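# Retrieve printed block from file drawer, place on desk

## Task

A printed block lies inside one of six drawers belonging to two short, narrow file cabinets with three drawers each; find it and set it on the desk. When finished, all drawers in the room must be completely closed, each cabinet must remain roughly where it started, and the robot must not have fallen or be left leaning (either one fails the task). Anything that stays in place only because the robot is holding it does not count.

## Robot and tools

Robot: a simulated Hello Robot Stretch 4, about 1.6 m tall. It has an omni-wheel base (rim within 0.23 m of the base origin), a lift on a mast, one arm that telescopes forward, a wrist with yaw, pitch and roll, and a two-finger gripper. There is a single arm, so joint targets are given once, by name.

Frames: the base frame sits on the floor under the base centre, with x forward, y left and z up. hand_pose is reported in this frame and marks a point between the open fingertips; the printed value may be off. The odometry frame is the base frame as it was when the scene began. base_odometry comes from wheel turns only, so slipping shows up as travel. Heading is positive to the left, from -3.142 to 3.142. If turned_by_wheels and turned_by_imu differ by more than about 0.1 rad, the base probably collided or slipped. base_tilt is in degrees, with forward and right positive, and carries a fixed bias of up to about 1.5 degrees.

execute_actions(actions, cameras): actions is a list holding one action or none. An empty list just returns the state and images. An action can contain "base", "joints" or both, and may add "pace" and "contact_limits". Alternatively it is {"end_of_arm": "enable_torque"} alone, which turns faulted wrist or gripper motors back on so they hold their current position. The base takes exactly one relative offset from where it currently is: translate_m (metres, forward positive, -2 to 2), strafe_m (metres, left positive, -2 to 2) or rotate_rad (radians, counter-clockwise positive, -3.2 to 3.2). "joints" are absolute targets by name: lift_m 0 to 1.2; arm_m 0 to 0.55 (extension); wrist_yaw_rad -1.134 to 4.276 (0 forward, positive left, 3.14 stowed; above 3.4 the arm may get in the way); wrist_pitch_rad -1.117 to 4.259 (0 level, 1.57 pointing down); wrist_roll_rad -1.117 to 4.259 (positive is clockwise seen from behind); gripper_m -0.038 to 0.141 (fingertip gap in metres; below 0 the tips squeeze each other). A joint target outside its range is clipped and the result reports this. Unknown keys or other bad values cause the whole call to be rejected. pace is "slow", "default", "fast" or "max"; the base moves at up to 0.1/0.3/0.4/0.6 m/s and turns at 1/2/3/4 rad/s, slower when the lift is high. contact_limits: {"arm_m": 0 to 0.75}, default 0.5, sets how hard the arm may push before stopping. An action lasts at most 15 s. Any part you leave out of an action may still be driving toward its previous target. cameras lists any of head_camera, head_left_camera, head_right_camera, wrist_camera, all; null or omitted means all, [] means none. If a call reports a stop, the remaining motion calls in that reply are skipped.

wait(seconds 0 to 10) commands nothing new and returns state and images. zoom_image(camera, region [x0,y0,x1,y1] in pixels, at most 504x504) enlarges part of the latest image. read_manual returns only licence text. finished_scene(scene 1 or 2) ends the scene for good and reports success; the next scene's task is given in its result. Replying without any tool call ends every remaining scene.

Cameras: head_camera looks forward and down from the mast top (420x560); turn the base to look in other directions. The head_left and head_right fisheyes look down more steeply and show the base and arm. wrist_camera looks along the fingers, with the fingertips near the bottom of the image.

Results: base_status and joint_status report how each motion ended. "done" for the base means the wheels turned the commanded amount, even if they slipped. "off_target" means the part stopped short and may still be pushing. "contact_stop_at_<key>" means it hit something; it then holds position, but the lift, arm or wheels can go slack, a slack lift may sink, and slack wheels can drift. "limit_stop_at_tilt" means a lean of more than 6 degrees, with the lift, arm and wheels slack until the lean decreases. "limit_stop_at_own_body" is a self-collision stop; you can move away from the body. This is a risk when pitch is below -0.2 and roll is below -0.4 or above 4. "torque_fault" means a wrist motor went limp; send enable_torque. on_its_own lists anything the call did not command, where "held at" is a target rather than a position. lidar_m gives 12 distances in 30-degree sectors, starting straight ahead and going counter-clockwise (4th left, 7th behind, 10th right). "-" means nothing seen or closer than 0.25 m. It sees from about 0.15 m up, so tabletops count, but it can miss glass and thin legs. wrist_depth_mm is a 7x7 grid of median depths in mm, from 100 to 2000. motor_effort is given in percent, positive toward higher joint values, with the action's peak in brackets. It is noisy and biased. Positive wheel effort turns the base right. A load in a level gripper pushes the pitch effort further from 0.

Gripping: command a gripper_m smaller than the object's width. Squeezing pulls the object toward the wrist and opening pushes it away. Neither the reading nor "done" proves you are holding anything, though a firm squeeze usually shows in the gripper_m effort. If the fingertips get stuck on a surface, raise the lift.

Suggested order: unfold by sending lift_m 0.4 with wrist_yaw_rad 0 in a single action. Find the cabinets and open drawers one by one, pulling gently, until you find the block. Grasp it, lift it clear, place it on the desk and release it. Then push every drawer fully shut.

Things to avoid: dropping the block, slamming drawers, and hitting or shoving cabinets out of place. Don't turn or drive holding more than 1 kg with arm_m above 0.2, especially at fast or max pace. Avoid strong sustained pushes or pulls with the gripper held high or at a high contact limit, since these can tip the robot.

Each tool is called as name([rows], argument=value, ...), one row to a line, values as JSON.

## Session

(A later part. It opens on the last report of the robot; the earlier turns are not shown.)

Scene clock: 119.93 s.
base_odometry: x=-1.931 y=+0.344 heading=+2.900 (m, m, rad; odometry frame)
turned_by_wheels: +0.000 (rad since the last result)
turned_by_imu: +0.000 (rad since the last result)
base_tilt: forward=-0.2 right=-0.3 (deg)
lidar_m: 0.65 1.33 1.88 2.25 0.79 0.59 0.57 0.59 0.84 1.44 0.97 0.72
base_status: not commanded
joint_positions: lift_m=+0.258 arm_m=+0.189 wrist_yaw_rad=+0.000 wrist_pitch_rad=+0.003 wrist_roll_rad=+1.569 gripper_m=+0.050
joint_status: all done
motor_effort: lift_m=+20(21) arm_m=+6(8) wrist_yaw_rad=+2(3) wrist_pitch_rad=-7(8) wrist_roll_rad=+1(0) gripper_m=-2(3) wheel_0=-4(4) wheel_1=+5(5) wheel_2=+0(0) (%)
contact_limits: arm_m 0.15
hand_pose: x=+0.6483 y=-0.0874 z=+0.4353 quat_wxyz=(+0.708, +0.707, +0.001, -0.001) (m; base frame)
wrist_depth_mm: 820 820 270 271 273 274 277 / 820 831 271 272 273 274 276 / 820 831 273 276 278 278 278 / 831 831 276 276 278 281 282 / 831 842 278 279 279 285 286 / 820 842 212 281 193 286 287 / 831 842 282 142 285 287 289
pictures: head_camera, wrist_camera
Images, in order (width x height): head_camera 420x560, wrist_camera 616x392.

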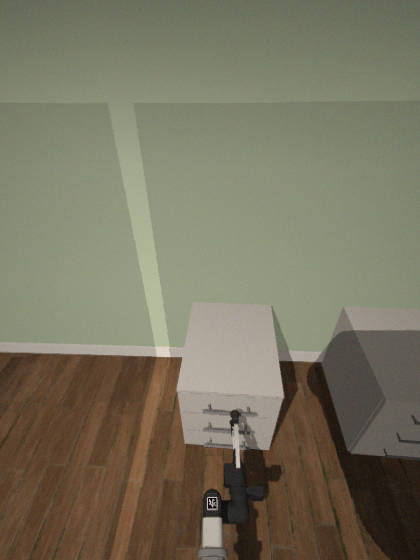

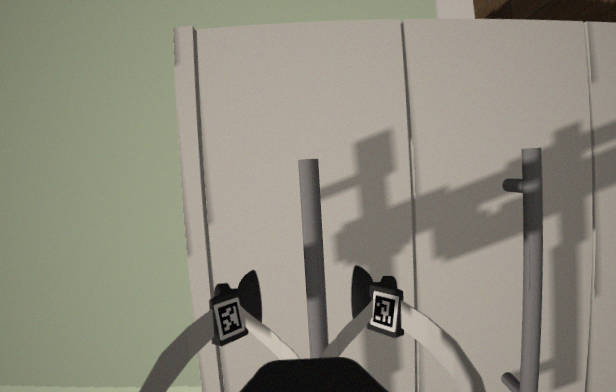

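execute_actions([
  {"joints":{"arm_m":0.215},"contact_limits":{"arm_m":0.15},"pace":"slow"},
], cameras=[])

execute_actions([
  {"joints":{"gripper_m":-0.02}},
], cameras=["wrist_camera"])

execute_actions([
  {"joints":{"arm_m":0.0},"pace":"slow"},
], cameras=["head_camera","wrist_camera"])

Scene clock: 127.00 s.
base_odometry: x=-1.931 y=+0.344 heading=+2.900 (m, m, rad; odometry frame)
turned_by_wheels: +0.000 (rad since the last result)
turned_by_imu: +0.001 (rad since the last result)
base_tilt: forward=-0.3 right=-0.3 (deg)
lidar_m: 0.65 1.32 1.89 2.27 0.78 0.57 0.56 0.59 0.86 1.46 0.96 0.72
base_status: not commanded
joint_positions: lift_m=+0.258 arm_m=+0.214 wrist_yaw_rad=+0.000 wrist_pitch_rad=+0.003 wrist_roll_rad=+1.569 gripper_m=+0.050
joint_status: all done
motor_effort: lift_m=+21(20) arm_m=+6(6) wrist_yaw_rad=+2(0) wrist_pitch_rad=-7(7) wrist_roll_rad=+1(1) gripper_m=-5(3) wheel_0=-4(4) wheel_1=+5(5) wheel_2=+0(0) (%)
contact_limits: arm_m 0.15
hand_pose: x=+0.6733 y=-0.0874 z=+0.4353 quat_wxyz=(+0.708, +0.707, +0.001, -0.001) (m; base frame)
wrist_depth_mm: 788 798 245 246 249 249 250 / 798 809 247 247 249 250 252 / 798 809 250 249 253 254 254 / 798 809 251 252 254 255 225 / 798 820 253 254 257 257 227 / 798 798 213 255 193 260 229 / 809 820 256 143 259 262 -
pictures: none
No camera images: the call's "cameras" was empty. Leave "cameras" out to get every camera's image.

Scene clock: 128.43 s.
base_odometry: x=-1.931 y=+0.344 heading=+2.900 (m, m, rad; odometry frame)
turned_by_wheels: +0.000 (rad since the last result)
turned_by_imu: +0.000 (rad since the last result)
base_tilt: forward=-0.3 right=-0.2 (deg)
lidar_m: 0.64 1.32 1.88 2.27 0.78 0.57 0.54 0.58 0.85 1.45 0.93 0.69
base_status: not commanded
joint_positions: lift_m=+0.258 arm_m=+0.214 wrist_yaw_rad=+0.001 wrist_pitch_rad=+0.008 wrist_roll_rad=+1.569 gripper_m=-0.019
joint_status: all done
motor_effort: lift_m=+20(20) arm_m=+4(6) wrist_yaw_rad=-2(3) wrist_pitch_rad=-23(24) wrist_roll_rad=+1(1) gripper_m=-20(21) wheel_0=-4(4) wheel_1=+5(5) wheel_2=+0(0) (%)
hand_pose: x=+0.6738 y=-0.0870 z=+0.4337 quat_wxyz=(+0.708, +0.707, +0.003, -0.002) (m; base frame)
wrist_depth_mm: 778 778 241 243 245 249 250 / 788 788 243 244 247 252 254 / 798 809 245 248 249 254 254 / 798 809 249 249 252 256 221 / 798 809 250 252 254 258 224 / 798 809 252 207 184 260 263 / 809 809 254 148 259 264 265
pictures: wrist_camera
Images, in order (width x height): wrist_camera 616x392.

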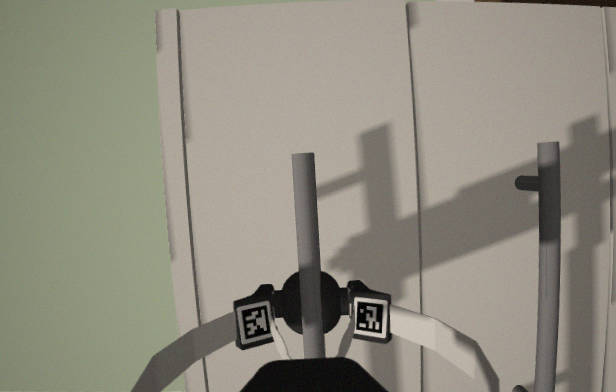

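Scene clock: 131.87 s.
base_odometry: x=-1.931 y=+0.344 heading=+2.900 (m, m, rad; odometry frame)
turned_by_wheels: +0.000 (rad since the last result)
turned_by_imu: +0.001 (rad since the last result)
base_tilt: forward=+0.0 right=-0.3 (deg)
lidar_m: 0.46 0.55 1.88 2.27 0.76 0.58 0.56 0.59 0.86 1.45 0.95 0.48
base_status: not commanded
joint_positions: lift_m=+0.258 arm_m=+0.001 wrist_yaw_rad=+0.010 wrist_pitch_rad=+0.009 wrist_roll_rad=+1.570 gripper_m=-0.019
joint_status: all done
on_its_own: wrist_yaw_rad is at rest, and its effort (-27) is outside its rest range (-13 to +13); wrist_pitch_rad is at rest, and its effort (-26) is outside its rest range (-23 to +23)
motor_effort: lift_m=+20(20) arm_m=-7(9) wrist_yaw_rad=-27(34) wrist_pitch_rad=-26(25) wrist_roll_rad=+2(2) gripper_m=-20(21) wheel_0=+0(4) wheel_1=+5(5) wheel_2=+0(0) (%)
hand_pose: x=+0.4614 y=-0.0846 z=+0.4334 quat_wxyz=(+0.708, +0.707, +0.007, +0.000) (m; base frame)
wrist_depth_mm: 991 991 240 242 245 778 574 / 976 991 243 244 247 466 466 / 991 1008 245 247 249 469 469 / 991 991 248 249 252 473 473 / 1008 1008 251 251 253 477 480 / 1008 1042 252 208 185 484 480 / 1025 1025 217 150 260 484 492
pictures: head_camera, wrist_camera
Images, in order (width x height): head_camera 420x560, wrist_camera 616x392.

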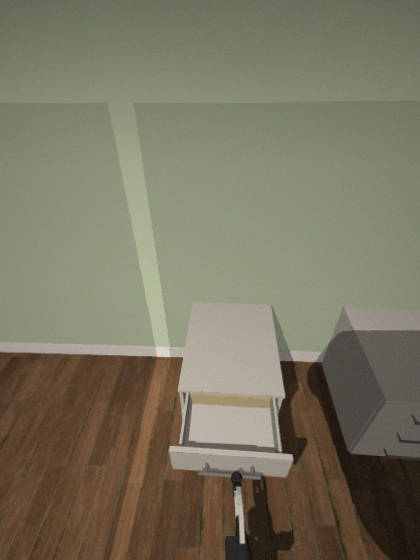

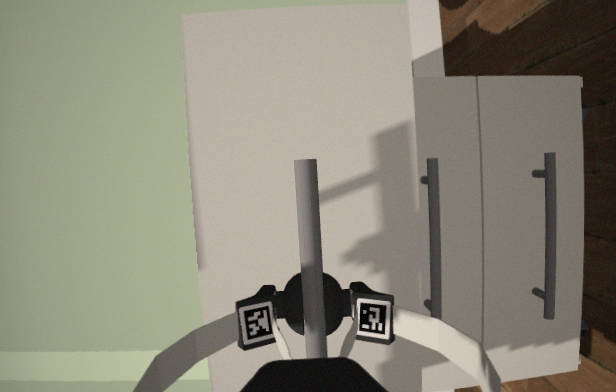

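execute_actions([
  {"base":{"translate_m":-0.15},"pace":"slow"},
], cameras=["head_camera"])

zoom_image(camera="head_camera", region=[150,360,320,520])

Scene clock: 139.37 s.
base_odometry: x=-1.786 y=+0.308 heading=+2.900 (m, m, rad; odometry frame)
turned_by_wheels: -0.001 (rad since the last result)
turned_by_imu: +0.001 (rad since the last result)
base_tilt: forward=-0.2 right=-0.1 (deg)
lidar_m: 0.46 0.54 2.10 2.28 0.59 0.41 0.40 0.43 0.62 1.43 1.12 0.50
base_status: done
joint_positions: lift_m=+0.258 arm_m=+0.001 wrist_yaw_rad=+0.000 wrist_pitch_rad=+0.002 wrist_roll_rad=+1.570 gripper_m=-0.020
joint_status: not commanded
motor_effort: lift_m=+19(20) arm_m=-4(7) wrist_yaw_rad=-2(31) wrist_pitch_rad=-7(29) wrist_roll_rad=+1(1) gripper_m=-15(21) wheel_0=-6(8) wheel_1=-7(7) wheel_2=+6(15) (%)
hand_pose: x=+0.4602 y=-0.0873 z=+0.4354 quat_wxyz=(+0.708, +0.707, +0.001, -0.001) (m; base frame)
wrist_depth_mm: 1138 1138 1160 676 1118 798 585 / 1160 1160 267 270 270 809 591 / 1160 1182 270 271 272 615 603 / 1160 1160 270 272 273 615 603 / 1205 1160 273 272 274 627 615 / 1138 1160 274 202 276 634 621 / 1160 1205 226 238 278 634 627
pictures: head_camera
Images, in order (width x height): head_camera 420x560.

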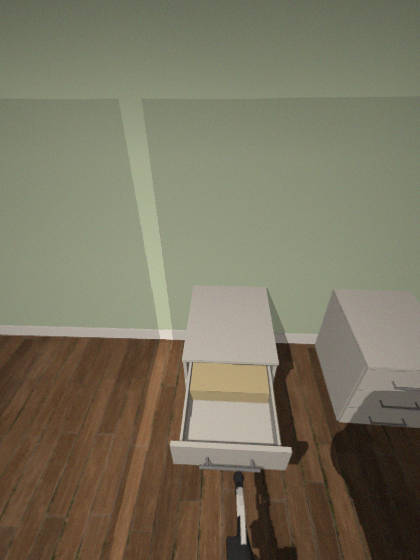

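Region (150, 360, 320, 520) of head_camera's 420x560 image, scaled by 2.965, with more detail than that image has; it fills the top 474 rows of this view, and the rest is white.

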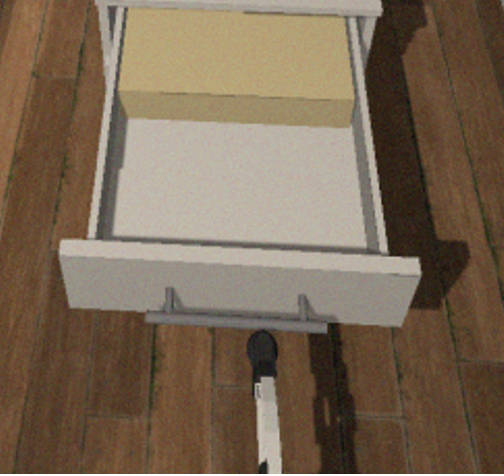

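execute_actions([
  {"joints":{"gripper_m":0.05}},
], cameras=[])

execute_actions([
  {"base":{"translate_m":0.15},"pace":"slow"},
], cameras=[])

execute_actions([
  {"joints":{"arm_m":0.26},"contact_limits":{"arm_m":0.3},"pace":"slow"},
], cameras=["head_camera","wrist_camera"])

Scene clock: 153.23 s.
base_odometry: x=-1.786 y=+0.308 heading=+2.900 (m, m, rad; odometry frame)
turned_by_wheels: +0.000 (rad since the last result)
turned_by_imu: +0.001 (rad since the last result)
base_tilt: forward=-0.4 right=-0.3 (deg)
lidar_m: 0.47 0.56 2.14 2.28 0.58 0.41 0.40 0.43 0.61 1.45 1.12 0.51
base_status: not commanded
joint_positions: lift_m=+0.258 arm_m=+0.001 wrist_yaw_rad=+0.000 wrist_pitch_rad=+0.002 wrist_roll_rad=+1.570 gripper_m=+0.050
joint_status: all done
motor_effort: lift_m=+19(19) arm_m=-4(4) wrist_yaw_rad=+1(3) wrist_pitch_rad=-7(7) wrist_roll_rad=+1(1) gripper_m=-4(15) wheel_0=-6(6) wheel_1=-7(7) wheel_2=+5(5) (%)
hand_pose: x=+0.4601 y=-0.0875 z=+0.4355 quat_wxyz=(+0.708, +0.707, +0.001, -0.001) (m; base frame)
wrist_depth_mm: 1118 1138 1182 668 1138 798 580 / 1138 1138 271 271 274 831 585 / 1138 1138 273 274 276 609 597 / 1138 1160 273 276 276 621 603 / 1182 1160 276 276 278 627 621 / 1160 1182 211 277 193 627 621 / 1182 1182 278 142 279 683 634
pictures: none
No camera images: the call's "cameras" was empty. Leave "cameras" out to get every camera's image.

Scene clock: 156.03 s.
base_odometry: x=-1.931 y=+0.344 heading=+2.900 (m, m, rad; odometry frame)
turned_by_wheels: +0.000 (rad since the last result)
turned_by_imu: +0.001 (rad since the last result)
base_tilt: forward=-0.2 right=-0.2 (deg)
lidar_m: 0.44 0.49 1.90 2.27 0.78 0.57 0.55 0.59 0.85 1.45 0.94 0.49
base_status: done
joint_positions: lift_m=+0.258 arm_m=+0.000 wrist_yaw_rad=-0.001 wrist_pitch_rad=+0.002 wrist_roll_rad=+1.570 gripper_m=+0.050
joint_status: not commanded
motor_effort: lift_m=+19(19) arm_m=-2(4) wrist_yaw_rad=+3(8) wrist_pitch_rad=-7(7) wrist_roll_rad=+2(2) gripper_m=-4(5) wheel_0=+4(8) wheel_1=+7(8) wheel_2=-7(14) (%)
hand_pose: x=+0.4597 y=-0.0877 z=+0.4355 quat_wxyz=(+0.708, +0.707, +0.000, -0.001) (m; base frame)
wrist_depth_mm: 991 1008 236 237 237 778 580 / 991 1025 237 238 240 466 469 / 1008 1008 239 240 242 466 473 / 1008 1008 240 241 241 469 473 / 991 1025 242 242 244 469 473 / 1025 1008 212 243 193 477 477 / 1008 1008 244 142 247 477 477
pictures: none
No camera images: the call's "cameras" was empty. Leave "cameras" out to get every camera's image.

Scene clock: 159.40 s.
base_odometry: x=-1.931 y=+0.344 heading=+2.900 (m, m, rad; odometry frame)
turned_by_wheels: +0.000 (rad since the last result)
turned_by_imu: +0.000 (rad since the last result)
base_tilt: forward=-0.2 right=-0.3 (deg)
lidar_m: 0.65 1.32 1.90 2.28 0.76 0.56 0.55 0.56 0.85 1.44 0.93 0.70
base_status: not commanded
joint_positions: lift_m=+0.258 arm_m=+0.231 wrist_yaw_rad=-0.003 wrist_pitch_rad=+0.001 wrist_roll_rad=+1.570 gripper_m=+0.050
joint_status: arm_m contact_stop (moved +0.230 of +0.260)
on_its_own: arm_m is slack since a contact_stop (your +0.260 is given up)
motor_effort: lift_m=+18(18) arm_m=+0(20) wrist_yaw_rad=+9(25) wrist_pitch_rad=-5(7) wrist_roll_rad=+2(1) gripper_m=-2(2) wheel_0=+4(4) wheel_1=+6(7) wheel_2=-6(8) (%)
contact_limits: arm_m 0.3
hand_pose: x=+0.6899 y=-0.0882 z=+0.4357 quat_wxyz=(+0.708, +0.707, +0.000, -0.001) (m; base frame)
wrist_depth_mm: 778 778 236 238 240 239 240 / 778 788 237 239 240 241 242 / 788 768 237 240 242 241 243 / 798 798 240 242 242 243 244 / 778 798 240 241 244 243 246 / 788 788 211 244 196 245 246 / 778 788 242 144 245 246 -
pictures: head_camera, wrist_camera
Images, in order (width x height): head_camera 420x560, wrist_camera 616x392.

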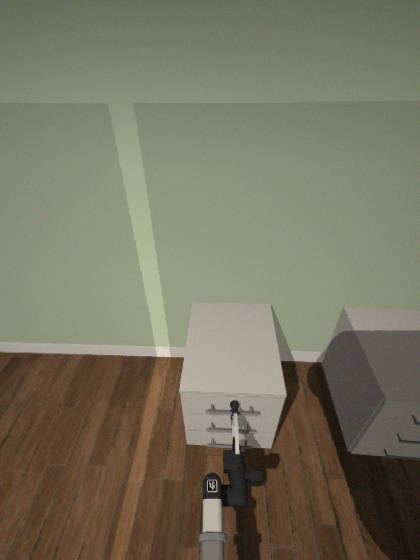

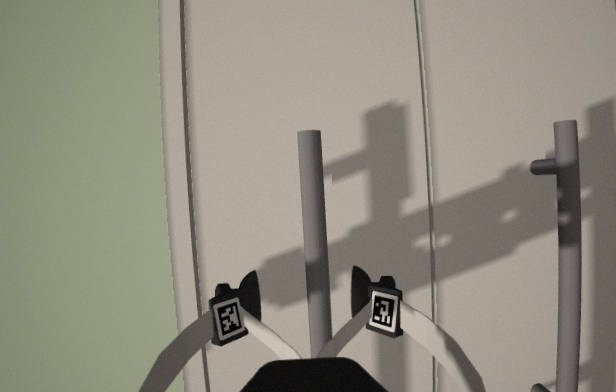

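execute_actions([
  {"joints":{"arm_m":0.12}},
], cameras=[])

execute_actions([
  {"joints":{"lift_m":0.103}},
], cameras=[])

execute_actions([
  {"joints":{"arm_m":0.215},"pace":"slow"},
], cameras=["wrist_camera"])

Scene clock: 166.83 s.
base_odometry: x=-1.931 y=+0.344 heading=+2.900 (m, m, rad; odometry frame)
turned_by_wheels: +0.000 (rad since the last result)
turned_by_imu: +0.001 (rad since the last result)
base_tilt: forward=-0.2 right=-0.1 (deg)
lidar_m: 0.64 1.31 1.88 2.26 0.77 0.58 0.55 0.59 0.86 1.44 0.92 0.67
base_status: not commanded
joint_positions: lift_m=+0.258 arm_m=+0.121 wrist_yaw_rad=+0.000 wrist_pitch_rad=+0.003 wrist_roll_rad=+1.570 gripper_m=+0.050
joint_status: all done
motor_effort: lift_m=+19(18) arm_m=-6(6) wrist_yaw_rad=+2(8) wrist_pitch_rad=-7(7) wrist_roll_rad=+1(0) gripper_m=-5(3) wheel_0=+4(4) wheel_1=+6(7) wheel_2=-6(6) (%)
hand_pose: x=+0.5804 y=-0.0874 z=+0.4354 quat_wxyz=(+0.708, +0.707, +0.001, -0.001) (m; base frame)
wrist_depth_mm: 891 891 904 917 891 741 549 / 878 891 343 345 347 349 351 / 878 904 349 347 349 351 353 / 891 891 347 349 349 353 353 / 904 904 351 349 351 351 353 / 878 917 212 351 193 355 355 / 904 904 353 142 355 357 359
pictures: none
No camera images: the call's "cameras" was empty. Leave "cameras" out to get every camera's image.

Scene clock: 168.57 s.
base_odometry: x=-1.931 y=+0.344 heading=+2.900 (m, m, rad; odometry frame)
turned_by_wheels: +0.000 (rad since the last result)
turned_by_imu: +0.000 (rad since the last result)
base_tilt: forward=-0.2 right=-0.3 (deg)
lidar_m: 0.64 1.33 1.90 2.27 0.79 0.58 0.56 0.59 0.84 1.45 0.93 0.69
base_status: not commanded
joint_positions: lift_m=+0.103 arm_m=+0.121 wrist_yaw_rad=+0.000 wrist_pitch_rad=+0.003 wrist_roll_rad=+1.570 gripper_m=+0.050
joint_status: all done
motor_effort: lift_m=+15(19) arm_m=-6(6) wrist_yaw_rad=-1(0) wrist_pitch_rad=-8(8) wrist_roll_rad=+3(2) gripper_m=-4(3) wheel_0=+4(4) wheel_1=+6(7) wheel_2=-6(6) (%)
hand_pose: x=+0.5804 y=-0.0874 z=+0.2807 quat_wxyz=(+0.708, +0.707, +0.001, -0.001) (m; base frame)
wrist_depth_mm: 878 866 904 891 854 477 375 / 878 342 343 343 347 347 370 / 343 345 345 347 347 355 364 / 345 347 349 349 353 353 370 / 891 345 347 351 355 353 373 / 891 349 211 351 193 355 384 / 917 351 351 142 357 357 387
pictures: none
No camera images: the call's "cameras" was empty. Leave "cameras" out to get every camera's image.

Scene clock: 170.80 s.
base_odometry: x=-1.931 y=+0.344 heading=+2.900 (m, m, rad; odometry frame)
turned_by_wheels: +0.000 (rad since the last result)
turned_by_imu: +0.000 (rad since the last result)
base_tilt: forward=-0.2 right=-0.2 (deg)
lidar_m: 0.66 1.32 1.89 2.25 0.78 0.57 0.56 0.60 0.82 1.43 0.95 0.69
base_status: not commanded
joint_positions: lift_m=+0.103 arm_m=+0.214 wrist_yaw_rad=+0.000 wrist_pitch_rad=+0.003 wrist_roll_rad=+1.570 gripper_m=+0.050
joint_status: all done
motor_effort: lift_m=+15(16) arm_m=+6(6) wrist_yaw_rad=-1(0) wrist_pitch_rad=-8(8) wrist_roll_rad=+2(1) gripper_m=-3(3) wheel_0=+4(4) wheel_1=+7(6) wheel_2=-6(6) (%)
hand_pose: x=+0.6733 y=-0.0874 z=+0.2807 quat_wxyz=(+0.708, +0.707, +0.001, -0.001) (m; base frame)
wrist_depth_mm: 250 250 252 254 255 256 257 / 250 252 253 255 255 257 259 / 252 253 254 255 256 258 238 / 252 254 254 256 257 259 226 / 253 256 256 259 259 263 229 / 254 257 212 259 193 262 229 / 257 257 259 142 263 264 -
pictures: wrist_camera
Images, in order (width x height): wrist_camera 616x392.

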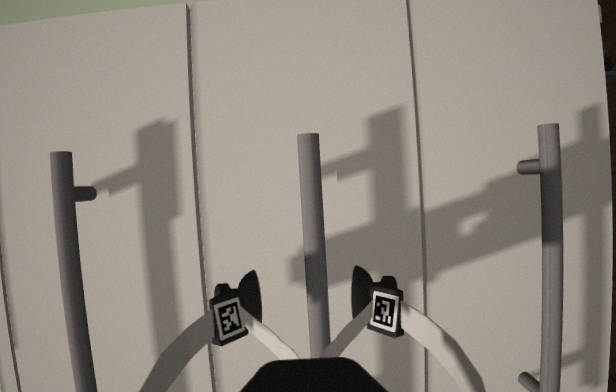

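execute_actions([
  {"joints":{"gripper_m":-0.02}},
], cameras=[])

execute_actions([
  {"joints":{"arm_m":0.02},"pace":"slow"},
], cameras=["head_camera"])

zoom_image(camera="head_camera", region=[150,360,320,520])

Scene clock: 180.33 s.
base_odometry: x=-1.931 y=+0.344 heading=+2.900 (m, m, rad; odometry frame)
turned_by_wheels: +0.000 (rad since the last result)
turned_by_imu: +0.001 (rad since the last result)
base_tilt: forward=+0.0 right=-0.2 (deg)
lidar_m: 0.66 1.33 1.88 2.27 0.80 0.57 0.55 0.58 0.85 1.46 0.94 0.67
base_status: not commanded
joint_positions: lift_m=+0.103 arm_m=+0.214 wrist_yaw_rad=+0.001 wrist_pitch_rad=+0.008 wrist_roll_rad=+1.570 gripper_m=-0.019
joint_status: all done
on_its_own: wrist_pitch_rad is at rest, and its effort (-24) is outside its rest range (-23 to +23)
motor_effort: lift_m=+17(17) arm_m=+4(6) wrist_yaw_rad=-1(3) wrist_pitch_rad=-24(24) wrist_roll_rad=+1(1) gripper_m=-21(20) wheel_0=+4(3) wheel_1=+6(6) wheel_2=-5(6) (%)
hand_pose: x=+0.6737 y=-0.0872 z=+0.2789 quat_wxyz=(+0.708, +0.707, +0.003, -0.003) (m; base frame)
wrist_depth_mm: 248 249 249 250 252 257 259 / 249 252 249 250 252 258 260 / 250 252 250 251 254 258 230 / 251 253 251 253 254 260 262 / 251 255 253 254 257 264 264 / 253 256 253 206 183 264 265 / 254 256 256 150 258 263 251
pictures: none
No camera images: the call's "cameras" was empty. Leave "cameras" out to get every camera's image.

Scene clock: 183.57 s.
base_odometry: x=-1.932 y=+0.344 heading=+2.900 (m, m, rad; odometry frame)
turned_by_wheels: +0.000 (rad since the last result)
turned_by_imu: +0.001 (rad since the last result)
base_tilt: forward=-0.2 right=-0.1 (deg)
lidar_m: 0.47 1.32 1.89 2.26 0.77 0.58 0.56 0.59 0.84 1.46 0.95 0.48
base_status: not commanded
joint_positions: lift_m=+0.103 arm_m=+0.021 wrist_yaw_rad=+0.009 wrist_pitch_rad=+0.009 wrist_roll_rad=+1.570 gripper_m=-0.019
joint_status: all done
on_its_own: wrist_yaw_rad is at rest, and its effort (-27) is outside its rest range (-13 to +13); wrist_pitch_rad is at rest, and its effort (-26) is outside its rest range (-23 to +23)
motor_effort: lift_m=+17(17) arm_m=-7(8) wrist_yaw_rad=-27(28) wrist_pitch_rad=-26(26) wrist_roll_rad=+2(1) gripper_m=-20(21) wheel_0=+4(4) wheel_1=+6(6) wheel_2=-2(5) (%)
hand_pose: x=+0.4813 y=-0.0848 z=+0.2787 quat_wxyz=(+0.708, +0.707, +0.006, +0.000) (m; base frame)
wrist_depth_mm: 960 976 245 248 251 500 375 / 960 436 248 251 251 452 379 / 960 439 252 251 254 449 375 / 976 439 252 253 255 452 384 / 991 442 253 254 256 455 389 / 991 449 255 208 184 462 399 / 991 445 217 150 258 449 397
pictures: head_camera
Images, in order (width x height): head_camera 420x560.

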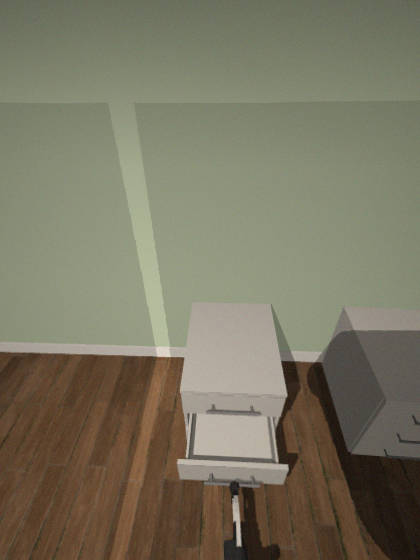

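Region (150, 360, 320, 520) of head_camera's 420x560 image, scaled by 2.965, with more detail than that image has; it fills the top 474 rows of this view, and the rest is white.

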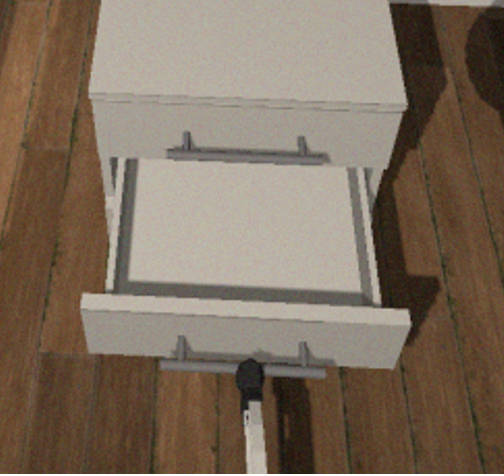

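Pull a bit more (limit was ~0.30 total).

execute_actions([
  {"base":{"translate_m":-0.09},"pace":"slow"},
], cameras=["head_camera"])

zoom_image(camera="head_camera", region=[150,360,320,520])

Scene clock: 190.13 s.
base_odometry: x=-1.844 y=+0.323 heading=+2.901 (m, m, rad; odometry frame)
turned_by_wheels: +0.000 (rad since the last result)
turned_by_imu: +0.001 (rad since the last result)
base_tilt: forward=-0.3 right=-0.3 (deg)
lidar_m: 0.50 1.42 2.03 2.27 0.64 0.49 0.47 0.48 0.71 1.45 1.07 0.51
base_status: done
joint_positions: lift_m=+0.103 arm_m=+0.021 wrist_yaw_rad=+0.008 wrist_pitch_rad=+0.009 wrist_roll_rad=+1.570 gripper_m=-0.019
joint_status: not commanded
on_its_own: wrist_yaw_rad is at rest, and its effort (-22) is outside its rest range (-13 to +13); wrist_pitch_rad is at rest, and its effort (-27) is outside its rest range (-23 to +23)
motor_effort: lift_m=+17(18) arm_m=-6(6) wrist_yaw_rad=-22(28) wrist_pitch_rad=-27(27) wrist_roll_rad=+2(0) gripper_m=-21(21) wheel_0=+0(3) wheel_1=-6(7) wheel_2=+8(11) (%)
hand_pose: x=+0.4812 y=-0.0850 z=+0.2786 quat_wxyz=(+0.708, +0.707, +0.006, +0.000) (m; base frame)
wrist_depth_mm: 1060 1078 247 249 250 496 375 / 1042 1078 249 250 252 517 379 / 1060 530 250 251 254 530 377 / 1078 535 250 252 253 539 387 / 1060 1078 252 253 257 549 389 / 1098 1098 254 209 185 544 402 / 1098 1060 218 149 258 449 404
pictures: head_camera
Images, in order (width x height): head_camera 420x560.

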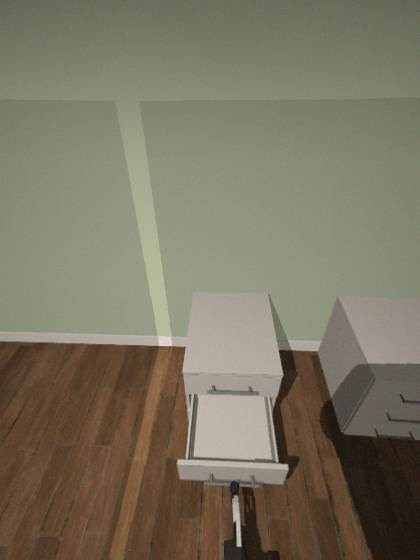

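Region (150, 360, 320, 520) of head_camera's 420x560 image, scaled by 2.965, with more detail than that image has; it fills the top 474 rows of this view, and the rest is white.

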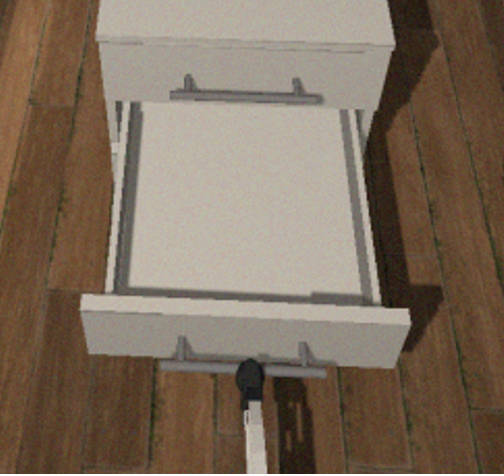

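execute_actions([
  {"base":{"translate_m":0.09},"joints":{"arm_m":0.218},"pace":"slow"},
], cameras=[])

execute_actions([
  {"joints":{"gripper_m":0.05}},
], cameras=[])

execute_actions([
  {"joints":{"arm_m":0.25},"contact_limits":{"arm_m":0.3},"pace":"slow"},
], cameras=["wrist_camera"])

Scene clock: 199.47 s.
base_odometry: x=-1.932 y=+0.344 heading=+2.900 (m, m, rad; odometry frame)
turned_by_wheels: +0.000 (rad since the last result)
turned_by_imu: +0.001 (rad since the last result)
base_tilt: forward=-0.3 right=-0.1 (deg)
lidar_m: 0.66 1.32 1.90 2.26 0.77 0.57 0.56 0.59 0.84 1.44 0.94 0.70
base_status: done
joint_positions: lift_m=+0.103 arm_m=+0.217 wrist_yaw_rad=-0.007 wrist_pitch_rad=+0.008 wrist_roll_rad=+1.570 gripper_m=-0.019
joint_status: all done
on_its_own: wrist_yaw_rad is at rest, and its effort (+21) is outside its rest range (-13 to +13)
motor_effort: lift_m=+17(17) arm_m=+6(7) wrist_yaw_rad=+21(24) wrist_pitch_rad=-23(27) wrist_roll_rad=+3(3) gripper_m=-19(20) wheel_0=+0(12) wheel_1=+5(9) wheel_2=-8(11) (%)
hand_pose: x=+0.6758 y=-0.0893 z=+0.2790 quat_wxyz=(+0.708, +0.707, +0.000, -0.005) (m; base frame)
wrist_depth_mm: 248 250 251 255 255 258 259 / 249 250 253 254 255 258 259 / 249 251 253 254 257 258 233 / 250 251 253 254 256 259 259 / 250 251 252 254 255 259 224 / 251 253 253 209 184 260 224 / 251 252 254 148 257 260 -
pictures: none
No camera images: the call's "cameras" was empty. Leave "cameras" out to get every camera's image.

Scene clock: 200.90 s.
base_odometry: x=-1.932 y=+0.344 heading=+2.901 (m, m, rad; odometry frame)
turned_by_wheels: +0.000 (rad since the last result)
turned_by_imu: +0.000 (rad since the last result)
base_tilt: forward=+0.0 right=-0.2 (deg)
lidar_m: 0.65 1.34 1.89 2.27 0.77 0.57 0.55 0.60 0.85 1.46 0.95 0.71
base_status: not commanded
joint_positions: lift_m=+0.103 arm_m=+0.217 wrist_yaw_rad=+0.000 wrist_pitch_rad=+0.003 wrist_roll_rad=+1.570 gripper_m=+0.050
joint_status: all done
motor_effort: lift_m=+17(17) arm_m=+6(6) wrist_yaw_rad=+2(22) wrist_pitch_rad=-8(23) wrist_roll_rad=+1(0) gripper_m=-5(20) wheel_0=+0(0) wheel_1=+5(5) wheel_2=-7(8) (%)
hand_pose: x=+0.6764 y=-0.0875 z=+0.2805 quat_wxyz=(+0.708, +0.707, +0.001, -0.001) (m; base frame)
wrist_depth_mm: 246 249 250 252 251 254 254 / 247 250 252 251 252 254 254 / 249 249 251 252 254 255 222 / 249 251 253 252 254 257 224 / 250 253 254 253 255 257 225 / 250 252 212 255 193 258 227 / 251 254 254 142 257 259 -
pictures: none
No camera images: the call's "cameras" was empty. Leave "cameras" out to get every camera's image.

Scene clock: 201.97 s.
base_odometry: x=-1.932 y=+0.344 heading=+2.901 (m, m, rad; odometry frame)
turned_by_wheels: +0.000 (rad since the last result)
turned_by_imu: +0.000 (rad since the last result)
base_tilt: forward=-0.5 right=-0.3 (deg)
lidar_m: 0.65 1.33 1.88 2.27 0.77 0.55 0.56 0.59 0.85 1.45 0.96 0.68
base_status: not commanded
joint_positions: lift_m=+0.103 arm_m=+0.231 wrist_yaw_rad=-0.002 wrist_pitch_rad=+0.001 wrist_roll_rad=+1.570 gripper_m=+0.050
joint_status: arm_m contact_stop (moved +0.014 of +0.033)
on_its_own: arm_m is slack since a contact_stop (your +0.250 is given up)
motor_effort: lift_m=+17(17) arm_m=+0(18) wrist_yaw_rad=+8(23) wrist_pitch_rad=-4(8) wrist_roll_rad=+2(2) gripper_m=-3(5) wheel_0=+2(2) wheel_1=+4(5) wheel_2=-7(8) (%)
contact_limits: arm_m 0.3
hand_pose: x=+0.6898 y=-0.0881 z=+0.2809 quat_wxyz=(+0.708, +0.707, +0.000, -0.001) (m; base frame)
wrist_depth_mm: 236 236 237 239 240 242 242 / 235 237 238 239 240 242 241 / 236 238 239 239 241 242 239 / 236 239 241 240 243 242 244 / 236 239 241 241 243 244 244 / 237 240 208 240 193 245 246 / 238 241 242 155 244 244 -
pictures: wrist_camera
Images, in order (width x height): wrist_camera 616x392.

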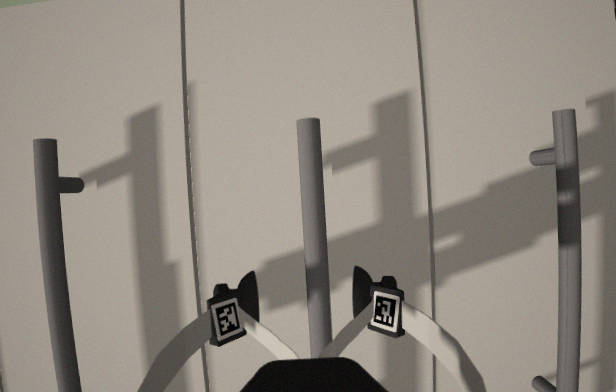

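execute_actions([
  {"joints":{"arm_m":0.13}},
], cameras=[])

execute_actions([
  {"joints":{"lift_m":0.035,"wrist_pitch_rad":0.3}},
], cameras=[])

execute_actions([
  {"joints":{"arm_m":0.205},"pace":"slow"},
], cameras=["wrist_camera","head_camera"])

Scene clock: 209.03 s.
base_odometry: x=-1.932 y=+0.344 heading=+2.901 (m, m, rad; odometry frame)
turned_by_wheels: +0.000 (rad since the last result)
turned_by_imu: +0.001 (rad since the last result)
base_tilt: forward=-0.5 right=+0.0 (deg)
lidar_m: 0.63 1.32 1.89 2.28 0.77 0.55 0.56 0.58 0.85 1.45 0.97 0.67
base_status: not commanded
joint_positions: lift_m=+0.103 arm_m=+0.131 wrist_yaw_rad=+0.000 wrist_pitch_rad=+0.002 wrist_roll_rad=+1.570 gripper_m=+0.050
joint_status: all done
motor_effort: lift_m=+17(18) arm_m=-6(6) wrist_yaw_rad=-1(9) wrist_pitch_rad=-7(7) wrist_roll_rad=+1(1) gripper_m=-3(3) wheel_0=+2(2) wheel_1=+4(5) wheel_2=-6(7) (%)
hand_pose: x=+0.5904 y=-0.0874 z=+0.2805 quat_wxyz=(+0.708, +0.707, +0.001, -0.001) (m; base frame)
wrist_depth_mm: 878 878 878 878 512 379 370 / 334 334 332 338 340 338 366 / 334 336 340 340 340 342 364 / 334 332 336 340 342 342 362 / 338 334 340 338 342 342 355 / 904 336 211 340 193 345 347 / 891 340 338 142 345 347 347
pictures: none
No camera images: the call's "cameras" was empty. Leave "cameras" out to get every camera's image.

Scene clock: 210.27 s.
base_odometry: x=-1.932 y=+0.344 heading=+2.901 (m, m, rad; odometry frame)
turned_by_wheels: +0.000 (rad since the last result)
turned_by_imu: +0.000 (rad since the last result)
base_tilt: forward=-0.2 right=-0.4 (deg)
lidar_m: 0.64 1.31 1.90 2.27 0.79 0.58 0.56 0.57 0.83 1.43 0.93 0.70
base_status: not commanded
joint_positions: lift_m=+0.035 arm_m=+0.131 wrist_yaw_rad=+0.000 wrist_pitch_rad=+0.302 wrist_roll_rad=+1.570 gripper_m=+0.050
joint_status: all done
motor_effort: lift_m=+15(17) arm_m=-6(6) wrist_yaw_rad=+0(1) wrist_pitch_rad=-6(7) wrist_roll_rad=+1(2) gripper_m=-3(3) wheel_0=+2(1) wheel_1=+4(5) wheel_2=-6(6) (%)
hand_pose: x=+0.5773 y=-0.0874 z=+0.1275 quat_wxyz=(+0.699, +0.699, +0.106, -0.106) (m; base frame)
wrist_depth_mm: 293 788 878 508 336 237 - / 291 310 334 364 343 241 199 / 291 309 336 362 351 245 200 / 289 310 340 359 355 248 202 / 289 312 334 362 357 250 202 / 289 312 212 362 193 252 208 / 293 307 334 142 368 231 -
pictures: none
No camera images: the call's "cameras" was empty. Leave "cameras" out to get every camera's image.

Scene clock: 212.27 s.
base_odometry: x=-1.932 y=+0.344 heading=+2.901 (m, m, rad; odometry frame)
turned_by_wheels: +0.000 (rad since the last result)
turned_by_imu: +0.000 (rad since the last result)
base_tilt: forward=-0.2 right=-0.2 (deg)
lidar_m: 0.65 1.30 1.88 2.27 0.78 0.57 0.56 0.59 0.84 1.46 0.94 0.70
base_status: not commanded
joint_positions: lift_m=+0.035 arm_m=+0.204 wrist_yaw_rad=+0.000 wrist_pitch_rad=+0.302 wrist_roll_rad=+1.570 gripper_m=+0.050
joint_status: all done
motor_effort: lift_m=+16(16) arm_m=+6(6) wrist_yaw_rad=-1(0) wrist_pitch_rad=-6(7) wrist_roll_rad=+1(0) gripper_m=-4(4) wheel_0=+2(2) wheel_1=+5(4) wheel_2=-6(6) (%)
hand_pose: x=+0.6503 y=-0.0874 z=+0.1275 quat_wxyz=(+0.699, +0.699, +0.106, -0.106) (m; base frame)
wrist_depth_mm: 229 243 263 285 307 236 - / 229 245 262 283 306 242 200 / 229 246 264 281 314 244 200 / 226 244 267 278 319 247 202 / 224 244 265 282 320 250 202 / 224 246 212 281 193 251 207 / 224 242 264 143 307 229 -
pictures: head_camera, wrist_camera
Images, in order (width x height): head_camera 420x560, wrist_camera 616x392.

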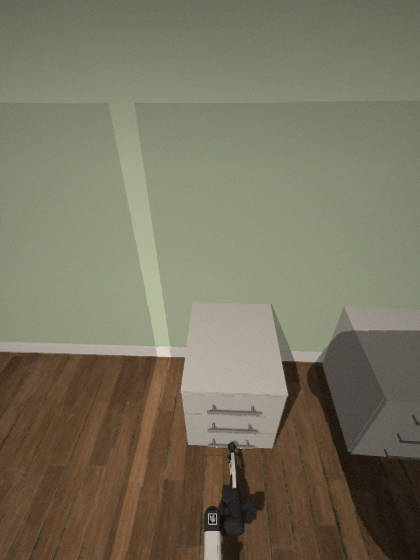

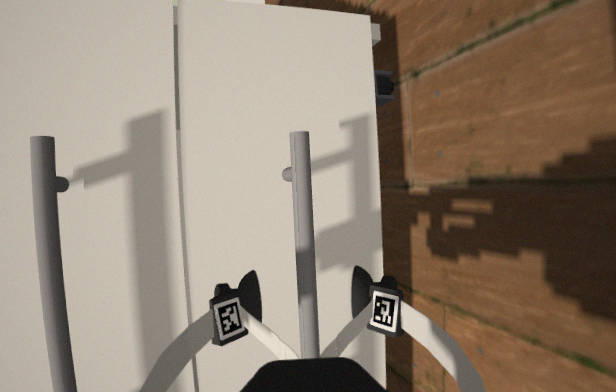

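execute_actions([
  {"joints":{"arm_m":0.228,"lift_m":0.04},"pace":"slow","contact_limits":{"arm_m":0.2}},
], cameras=["wrist_camera"])

execute_actions([
  {"joints":{"gripper_m":-0.02}},
], cameras=["wrist_camera"])

execute_actions([
  {"joints":{"arm_m":0.04},"base":{"translate_m":-0.09},"pace":"slow"},
], cameras=["head_camera"])

zoom_image(camera="head_camera", region=[150,360,320,520])

Scene clock: 222.60 s.
base_odometry: x=-1.932 y=+0.344 heading=+2.901 (m, m, rad; odometry frame)
turned_by_wheels: +0.000 (rad since the last result)
turned_by_imu: +0.001 (rad since the last result)
base_tilt: forward=-0.1 right=-0.1 (deg)
lidar_m: 0.66 1.33 1.89 2.28 0.77 0.58 0.56 0.57 0.84 1.43 0.95 0.70
base_status: not commanded
joint_positions: lift_m=+0.040 arm_m=+0.227 wrist_yaw_rad=+0.000 wrist_pitch_rad=+0.302 wrist_roll_rad=+1.570 gripper_m=+0.050
joint_status: all done
motor_effort: lift_m=+20(20) arm_m=+6(6) wrist_yaw_rad=+1(0) wrist_pitch_rad=-7(7) wrist_roll_rad=+2(2) gripper_m=-3(3) wheel_0=+2(2) wheel_1=+4(5) wheel_2=-6(6) (%)
contact_limits: arm_m 0.2
hand_pose: x=+0.6733 y=-0.0874 z=+0.1322 quat_wxyz=(+0.699, +0.699, +0.106, -0.106) (m; base frame)
wrist_depth_mm: 210 223 242 259 291 242 - / 211 223 243 260 298 247 204 / 210 224 240 256 283 251 204 / 211 225 242 256 281 255 206 / 211 225 242 254 282 256 208 / 206 224 212 254 193 257 211 / 206 221 240 142 282 235 -
pictures: wrist_camera
Images, in order (width x height): wrist_camera 616x392.

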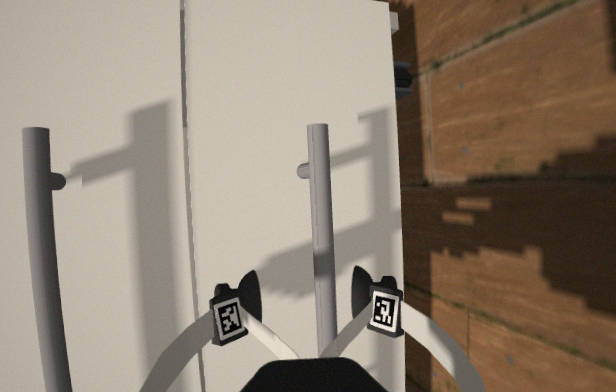

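Scene clock: 224.03 s.
base_odometry: x=-1.932 y=+0.344 heading=+2.901 (m, m, rad; odometry frame)
turned_by_wheels: +0.000 (rad since the last result)
turned_by_imu: +0.000 (rad since the last result)
base_tilt: forward=-0.3 right=-0.2 (deg)
lidar_m: 0.65 1.33 1.88 2.25 0.79 0.57 0.55 0.58 0.84 1.46 0.95 0.68
base_status: not commanded
joint_positions: lift_m=+0.040 arm_m=+0.227 wrist_yaw_rad=+0.001 wrist_pitch_rad=+0.312 wrist_roll_rad=+1.570 gripper_m=-0.019
joint_status: all done
on_its_own: wrist_pitch_rad is at rest, and its effort (-35) is outside its rest range (-23 to +23)
motor_effort: lift_m=+20(20) arm_m=+4(6) wrist_yaw_rad=-3(2) wrist_pitch_rad=-35(35) wrist_roll_rad=+2(1) gripper_m=-22(21) wheel_0=+2(2) wheel_1=+5(5) wheel_2=-6(6) (%)
hand_pose: x=+0.6728 y=-0.0872 z=+0.1295 quat_wxyz=(+0.699, +0.698, +0.110, -0.109) (m; base frame)
wrist_depth_mm: 208 223 240 263 296 234 - / 208 224 241 260 289 238 198 / 209 224 242 258 293 242 201 / 210 224 242 256 297 245 201 / 210 225 244 256 300 248 202 / 209 224 237 206 184 248 205 / 209 221 208 182 303 218 -
pictures: wrist_camera
Images, in order (width x height): wrist_camera 616x392.

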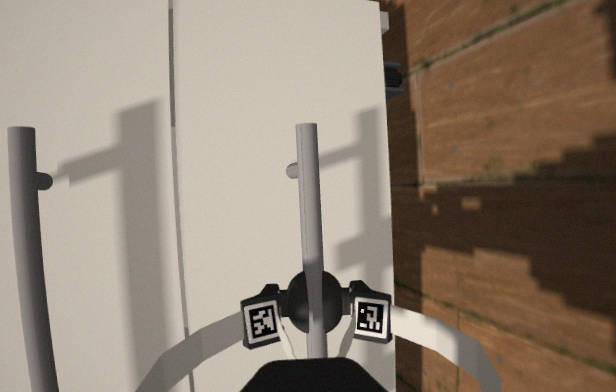

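Scene clock: 227.03 s.
base_odometry: x=-1.845 y=+0.323 heading=+2.900 (m, m, rad; odometry frame)
turned_by_wheels: -0.001 (rad since the last result)
turned_by_imu: +0.000 (rad since the last result)
base_tilt: forward=-0.1 right=-0.1 (deg)
lidar_m: 0.75 1.41 2.02 2.28 0.66 0.47 0.48 0.49 0.71 1.44 1.06 0.80
base_status: done
joint_positions: lift_m=+0.040 arm_m=+0.048 wrist_yaw_rad=+0.004 wrist_pitch_rad=+0.301 wrist_roll_rad=+1.570 gripper_m=-0.020
joint_status: arm_m contact_stop (moved -0.179 of -0.187)
on_its_own: arm_m is slack since a contact_stop (your +0.040 is given up)
motor_effort: lift_m=+19(20) arm_m=+0(26) wrist_yaw_rad=-10(31) wrist_pitch_rad=-4(34) wrist_roll_rad=+3(1) gripper_m=-16(22) wheel_0=-5(6) wheel_1=-7(8) wheel_2=+4(9) (%)
hand_pose: x=+0.4945 y=-0.0864 z=+0.1325 quat_wxyz=(+0.700, +0.698, +0.108, -0.105) (m; base frame)
wrist_depth_mm: 904 960 1008 591 347 245 - / 891 946 1008 554 355 250 208 / 439 469 504 525 364 254 207 / 436 466 500 530 370 255 208 / 439 462 496 539 375 260 209 / 436 459 488 201 320 262 211 / 439 462 332 508 362 238 -
pictures: head_camera
ARM HIT: the arm struck its own base hard.
Images, in order (width x height): head_camera 420x560.

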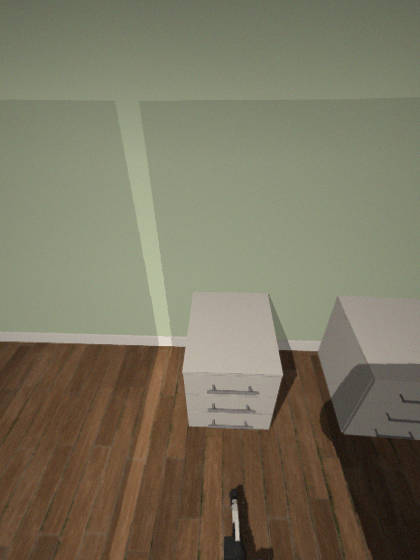

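Region (150, 360, 320, 520) of head_camera's 420x560 image, scaled by 2.965, with more detail than that image has; it fills the top 474 rows of this view, and the rest is white.

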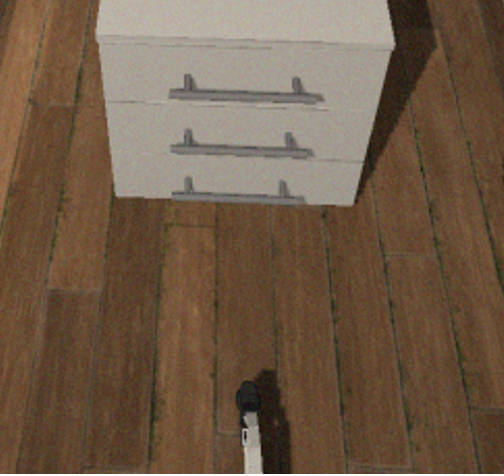

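execute_actions([
  {"base":{"translate_m":0.09},"joints":{"arm_m":0.1,"lift_m":0.258,"wrist_pitch_rad":0,"gripper_m":0.05}},
], cameras=[])

execute_actions([
  {"base":{"strafe_m":-0.8}},
])

Scene clock: 235.83 s.
base_odometry: x=-1.932 y=+0.344 heading=+2.901 (m, m, rad; odometry frame)
turned_by_wheels: +0.001 (rad since the last result)
turned_by_imu: +0.001 (rad since the last result)
base_tilt: forward=-0.3 right=-0.2 (deg)
lidar_m: 0.66 1.33 1.90 2.26 0.76 0.57 0.55 0.59 0.83 1.45 0.96 0.67
base_status: done
joint_positions: lift_m=+0.258 arm_m=+0.099 wrist_yaw_rad=+0.000 wrist_pitch_rad=+0.003 wrist_roll_rad=+1.570 gripper_m=+0.050
joint_status: all done
motor_effort: lift_m=+20(21) arm_m=+6(7) wrist_yaw_rad=+1(8) wrist_pitch_rad=-7(11) wrist_roll_rad=+0(0) gripper_m=-4(15) wheel_0=+3(11) wheel_1=+6(9) wheel_2=-3(13) (%)
hand_pose: x=+0.5584 y=-0.0874 z=+0.4353 quat_wxyz=(+0.708, +0.707, +0.001, -0.001) (m; base frame)
wrist_depth_mm: 904 904 904 917 904 732 554 / 917 891 370 368 370 373 375 / 904 917 370 373 370 373 375 / 904 931 370 373 373 377 377 / 931 931 370 370 377 377 379 / 917 946 212 373 193 377 377 / 917 931 373 142 373 375 382
pictures: none
No camera images: the call's "cameras" was empty. Leave "cameras" out to get every camera's image.

Scene clock: 239.83 s.
base_odometry: x=-1.741 y=+1.121 heading=+2.901 (m, m, rad; odometry frame)
turned_by_wheels: +0.000 (rad since the last result)
turned_by_imu: +0.002 (rad since the last result)
base_tilt: forward=-0.2 right=-0.3 (deg)
lidar_m: 0.60 0.85 0.95 2.05 0.82 0.62 0.60 0.62 0.67 0.65 0.68 0.65
base_status: done
joint_positions: lift_m=+0.258 arm_m=+0.099 wrist_yaw_rad=+0.000 wrist_pitch_rad=+0.003 wrist_roll_rad=+1.570 gripper_m=+0.050
joint_status: not commanded
motor_effort: lift_m=+19(20) arm_m=+5(6) wrist_yaw_rad=+0(1) wrist_pitch_rad=-8(7) wrist_roll_rad=+2(1) gripper_m=-2(3) wheel_0=+2(13) wheel_1=-4(14) wheel_2=+0(0) (%)
hand_pose: x=+0.5584 y=-0.0874 z=+0.4354 quat_wxyz=(+0.708, +0.707, +0.001, -0.001) (m; base frame)
wrist_depth_mm: 866 878 878 597 585 488 319 / 854 854 314 317 319 320 320 / 878 878 319 319 320 320 322 / 866 866 319 319 322 325 327 / 878 878 320 322 327 327 327 / 866 904 212 325 193 330 334 / 891 891 329 142 327 332 336
pictures: head_camera, head_left_camera, head_right_camera, wrist_camera
Images, in order (width x height): head_camera 420x560, head_left_camera 420x672, head_right_camera 420x672, wrist_camera 616x392.

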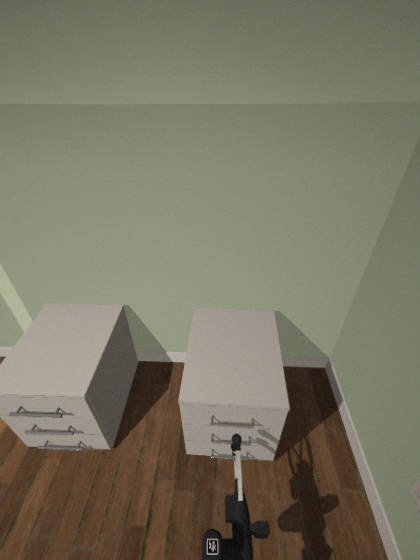

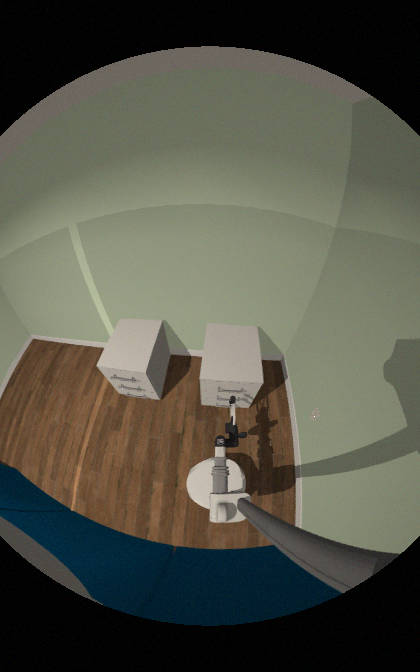

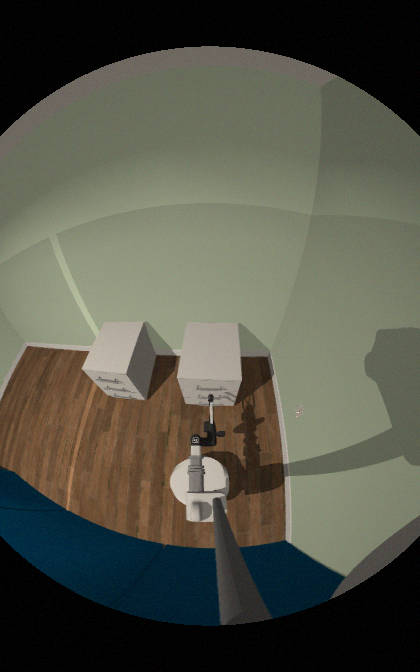

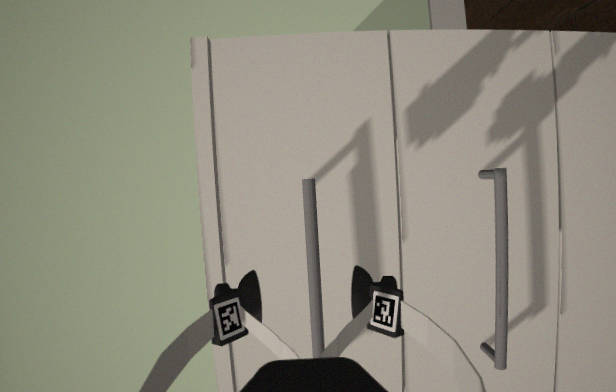

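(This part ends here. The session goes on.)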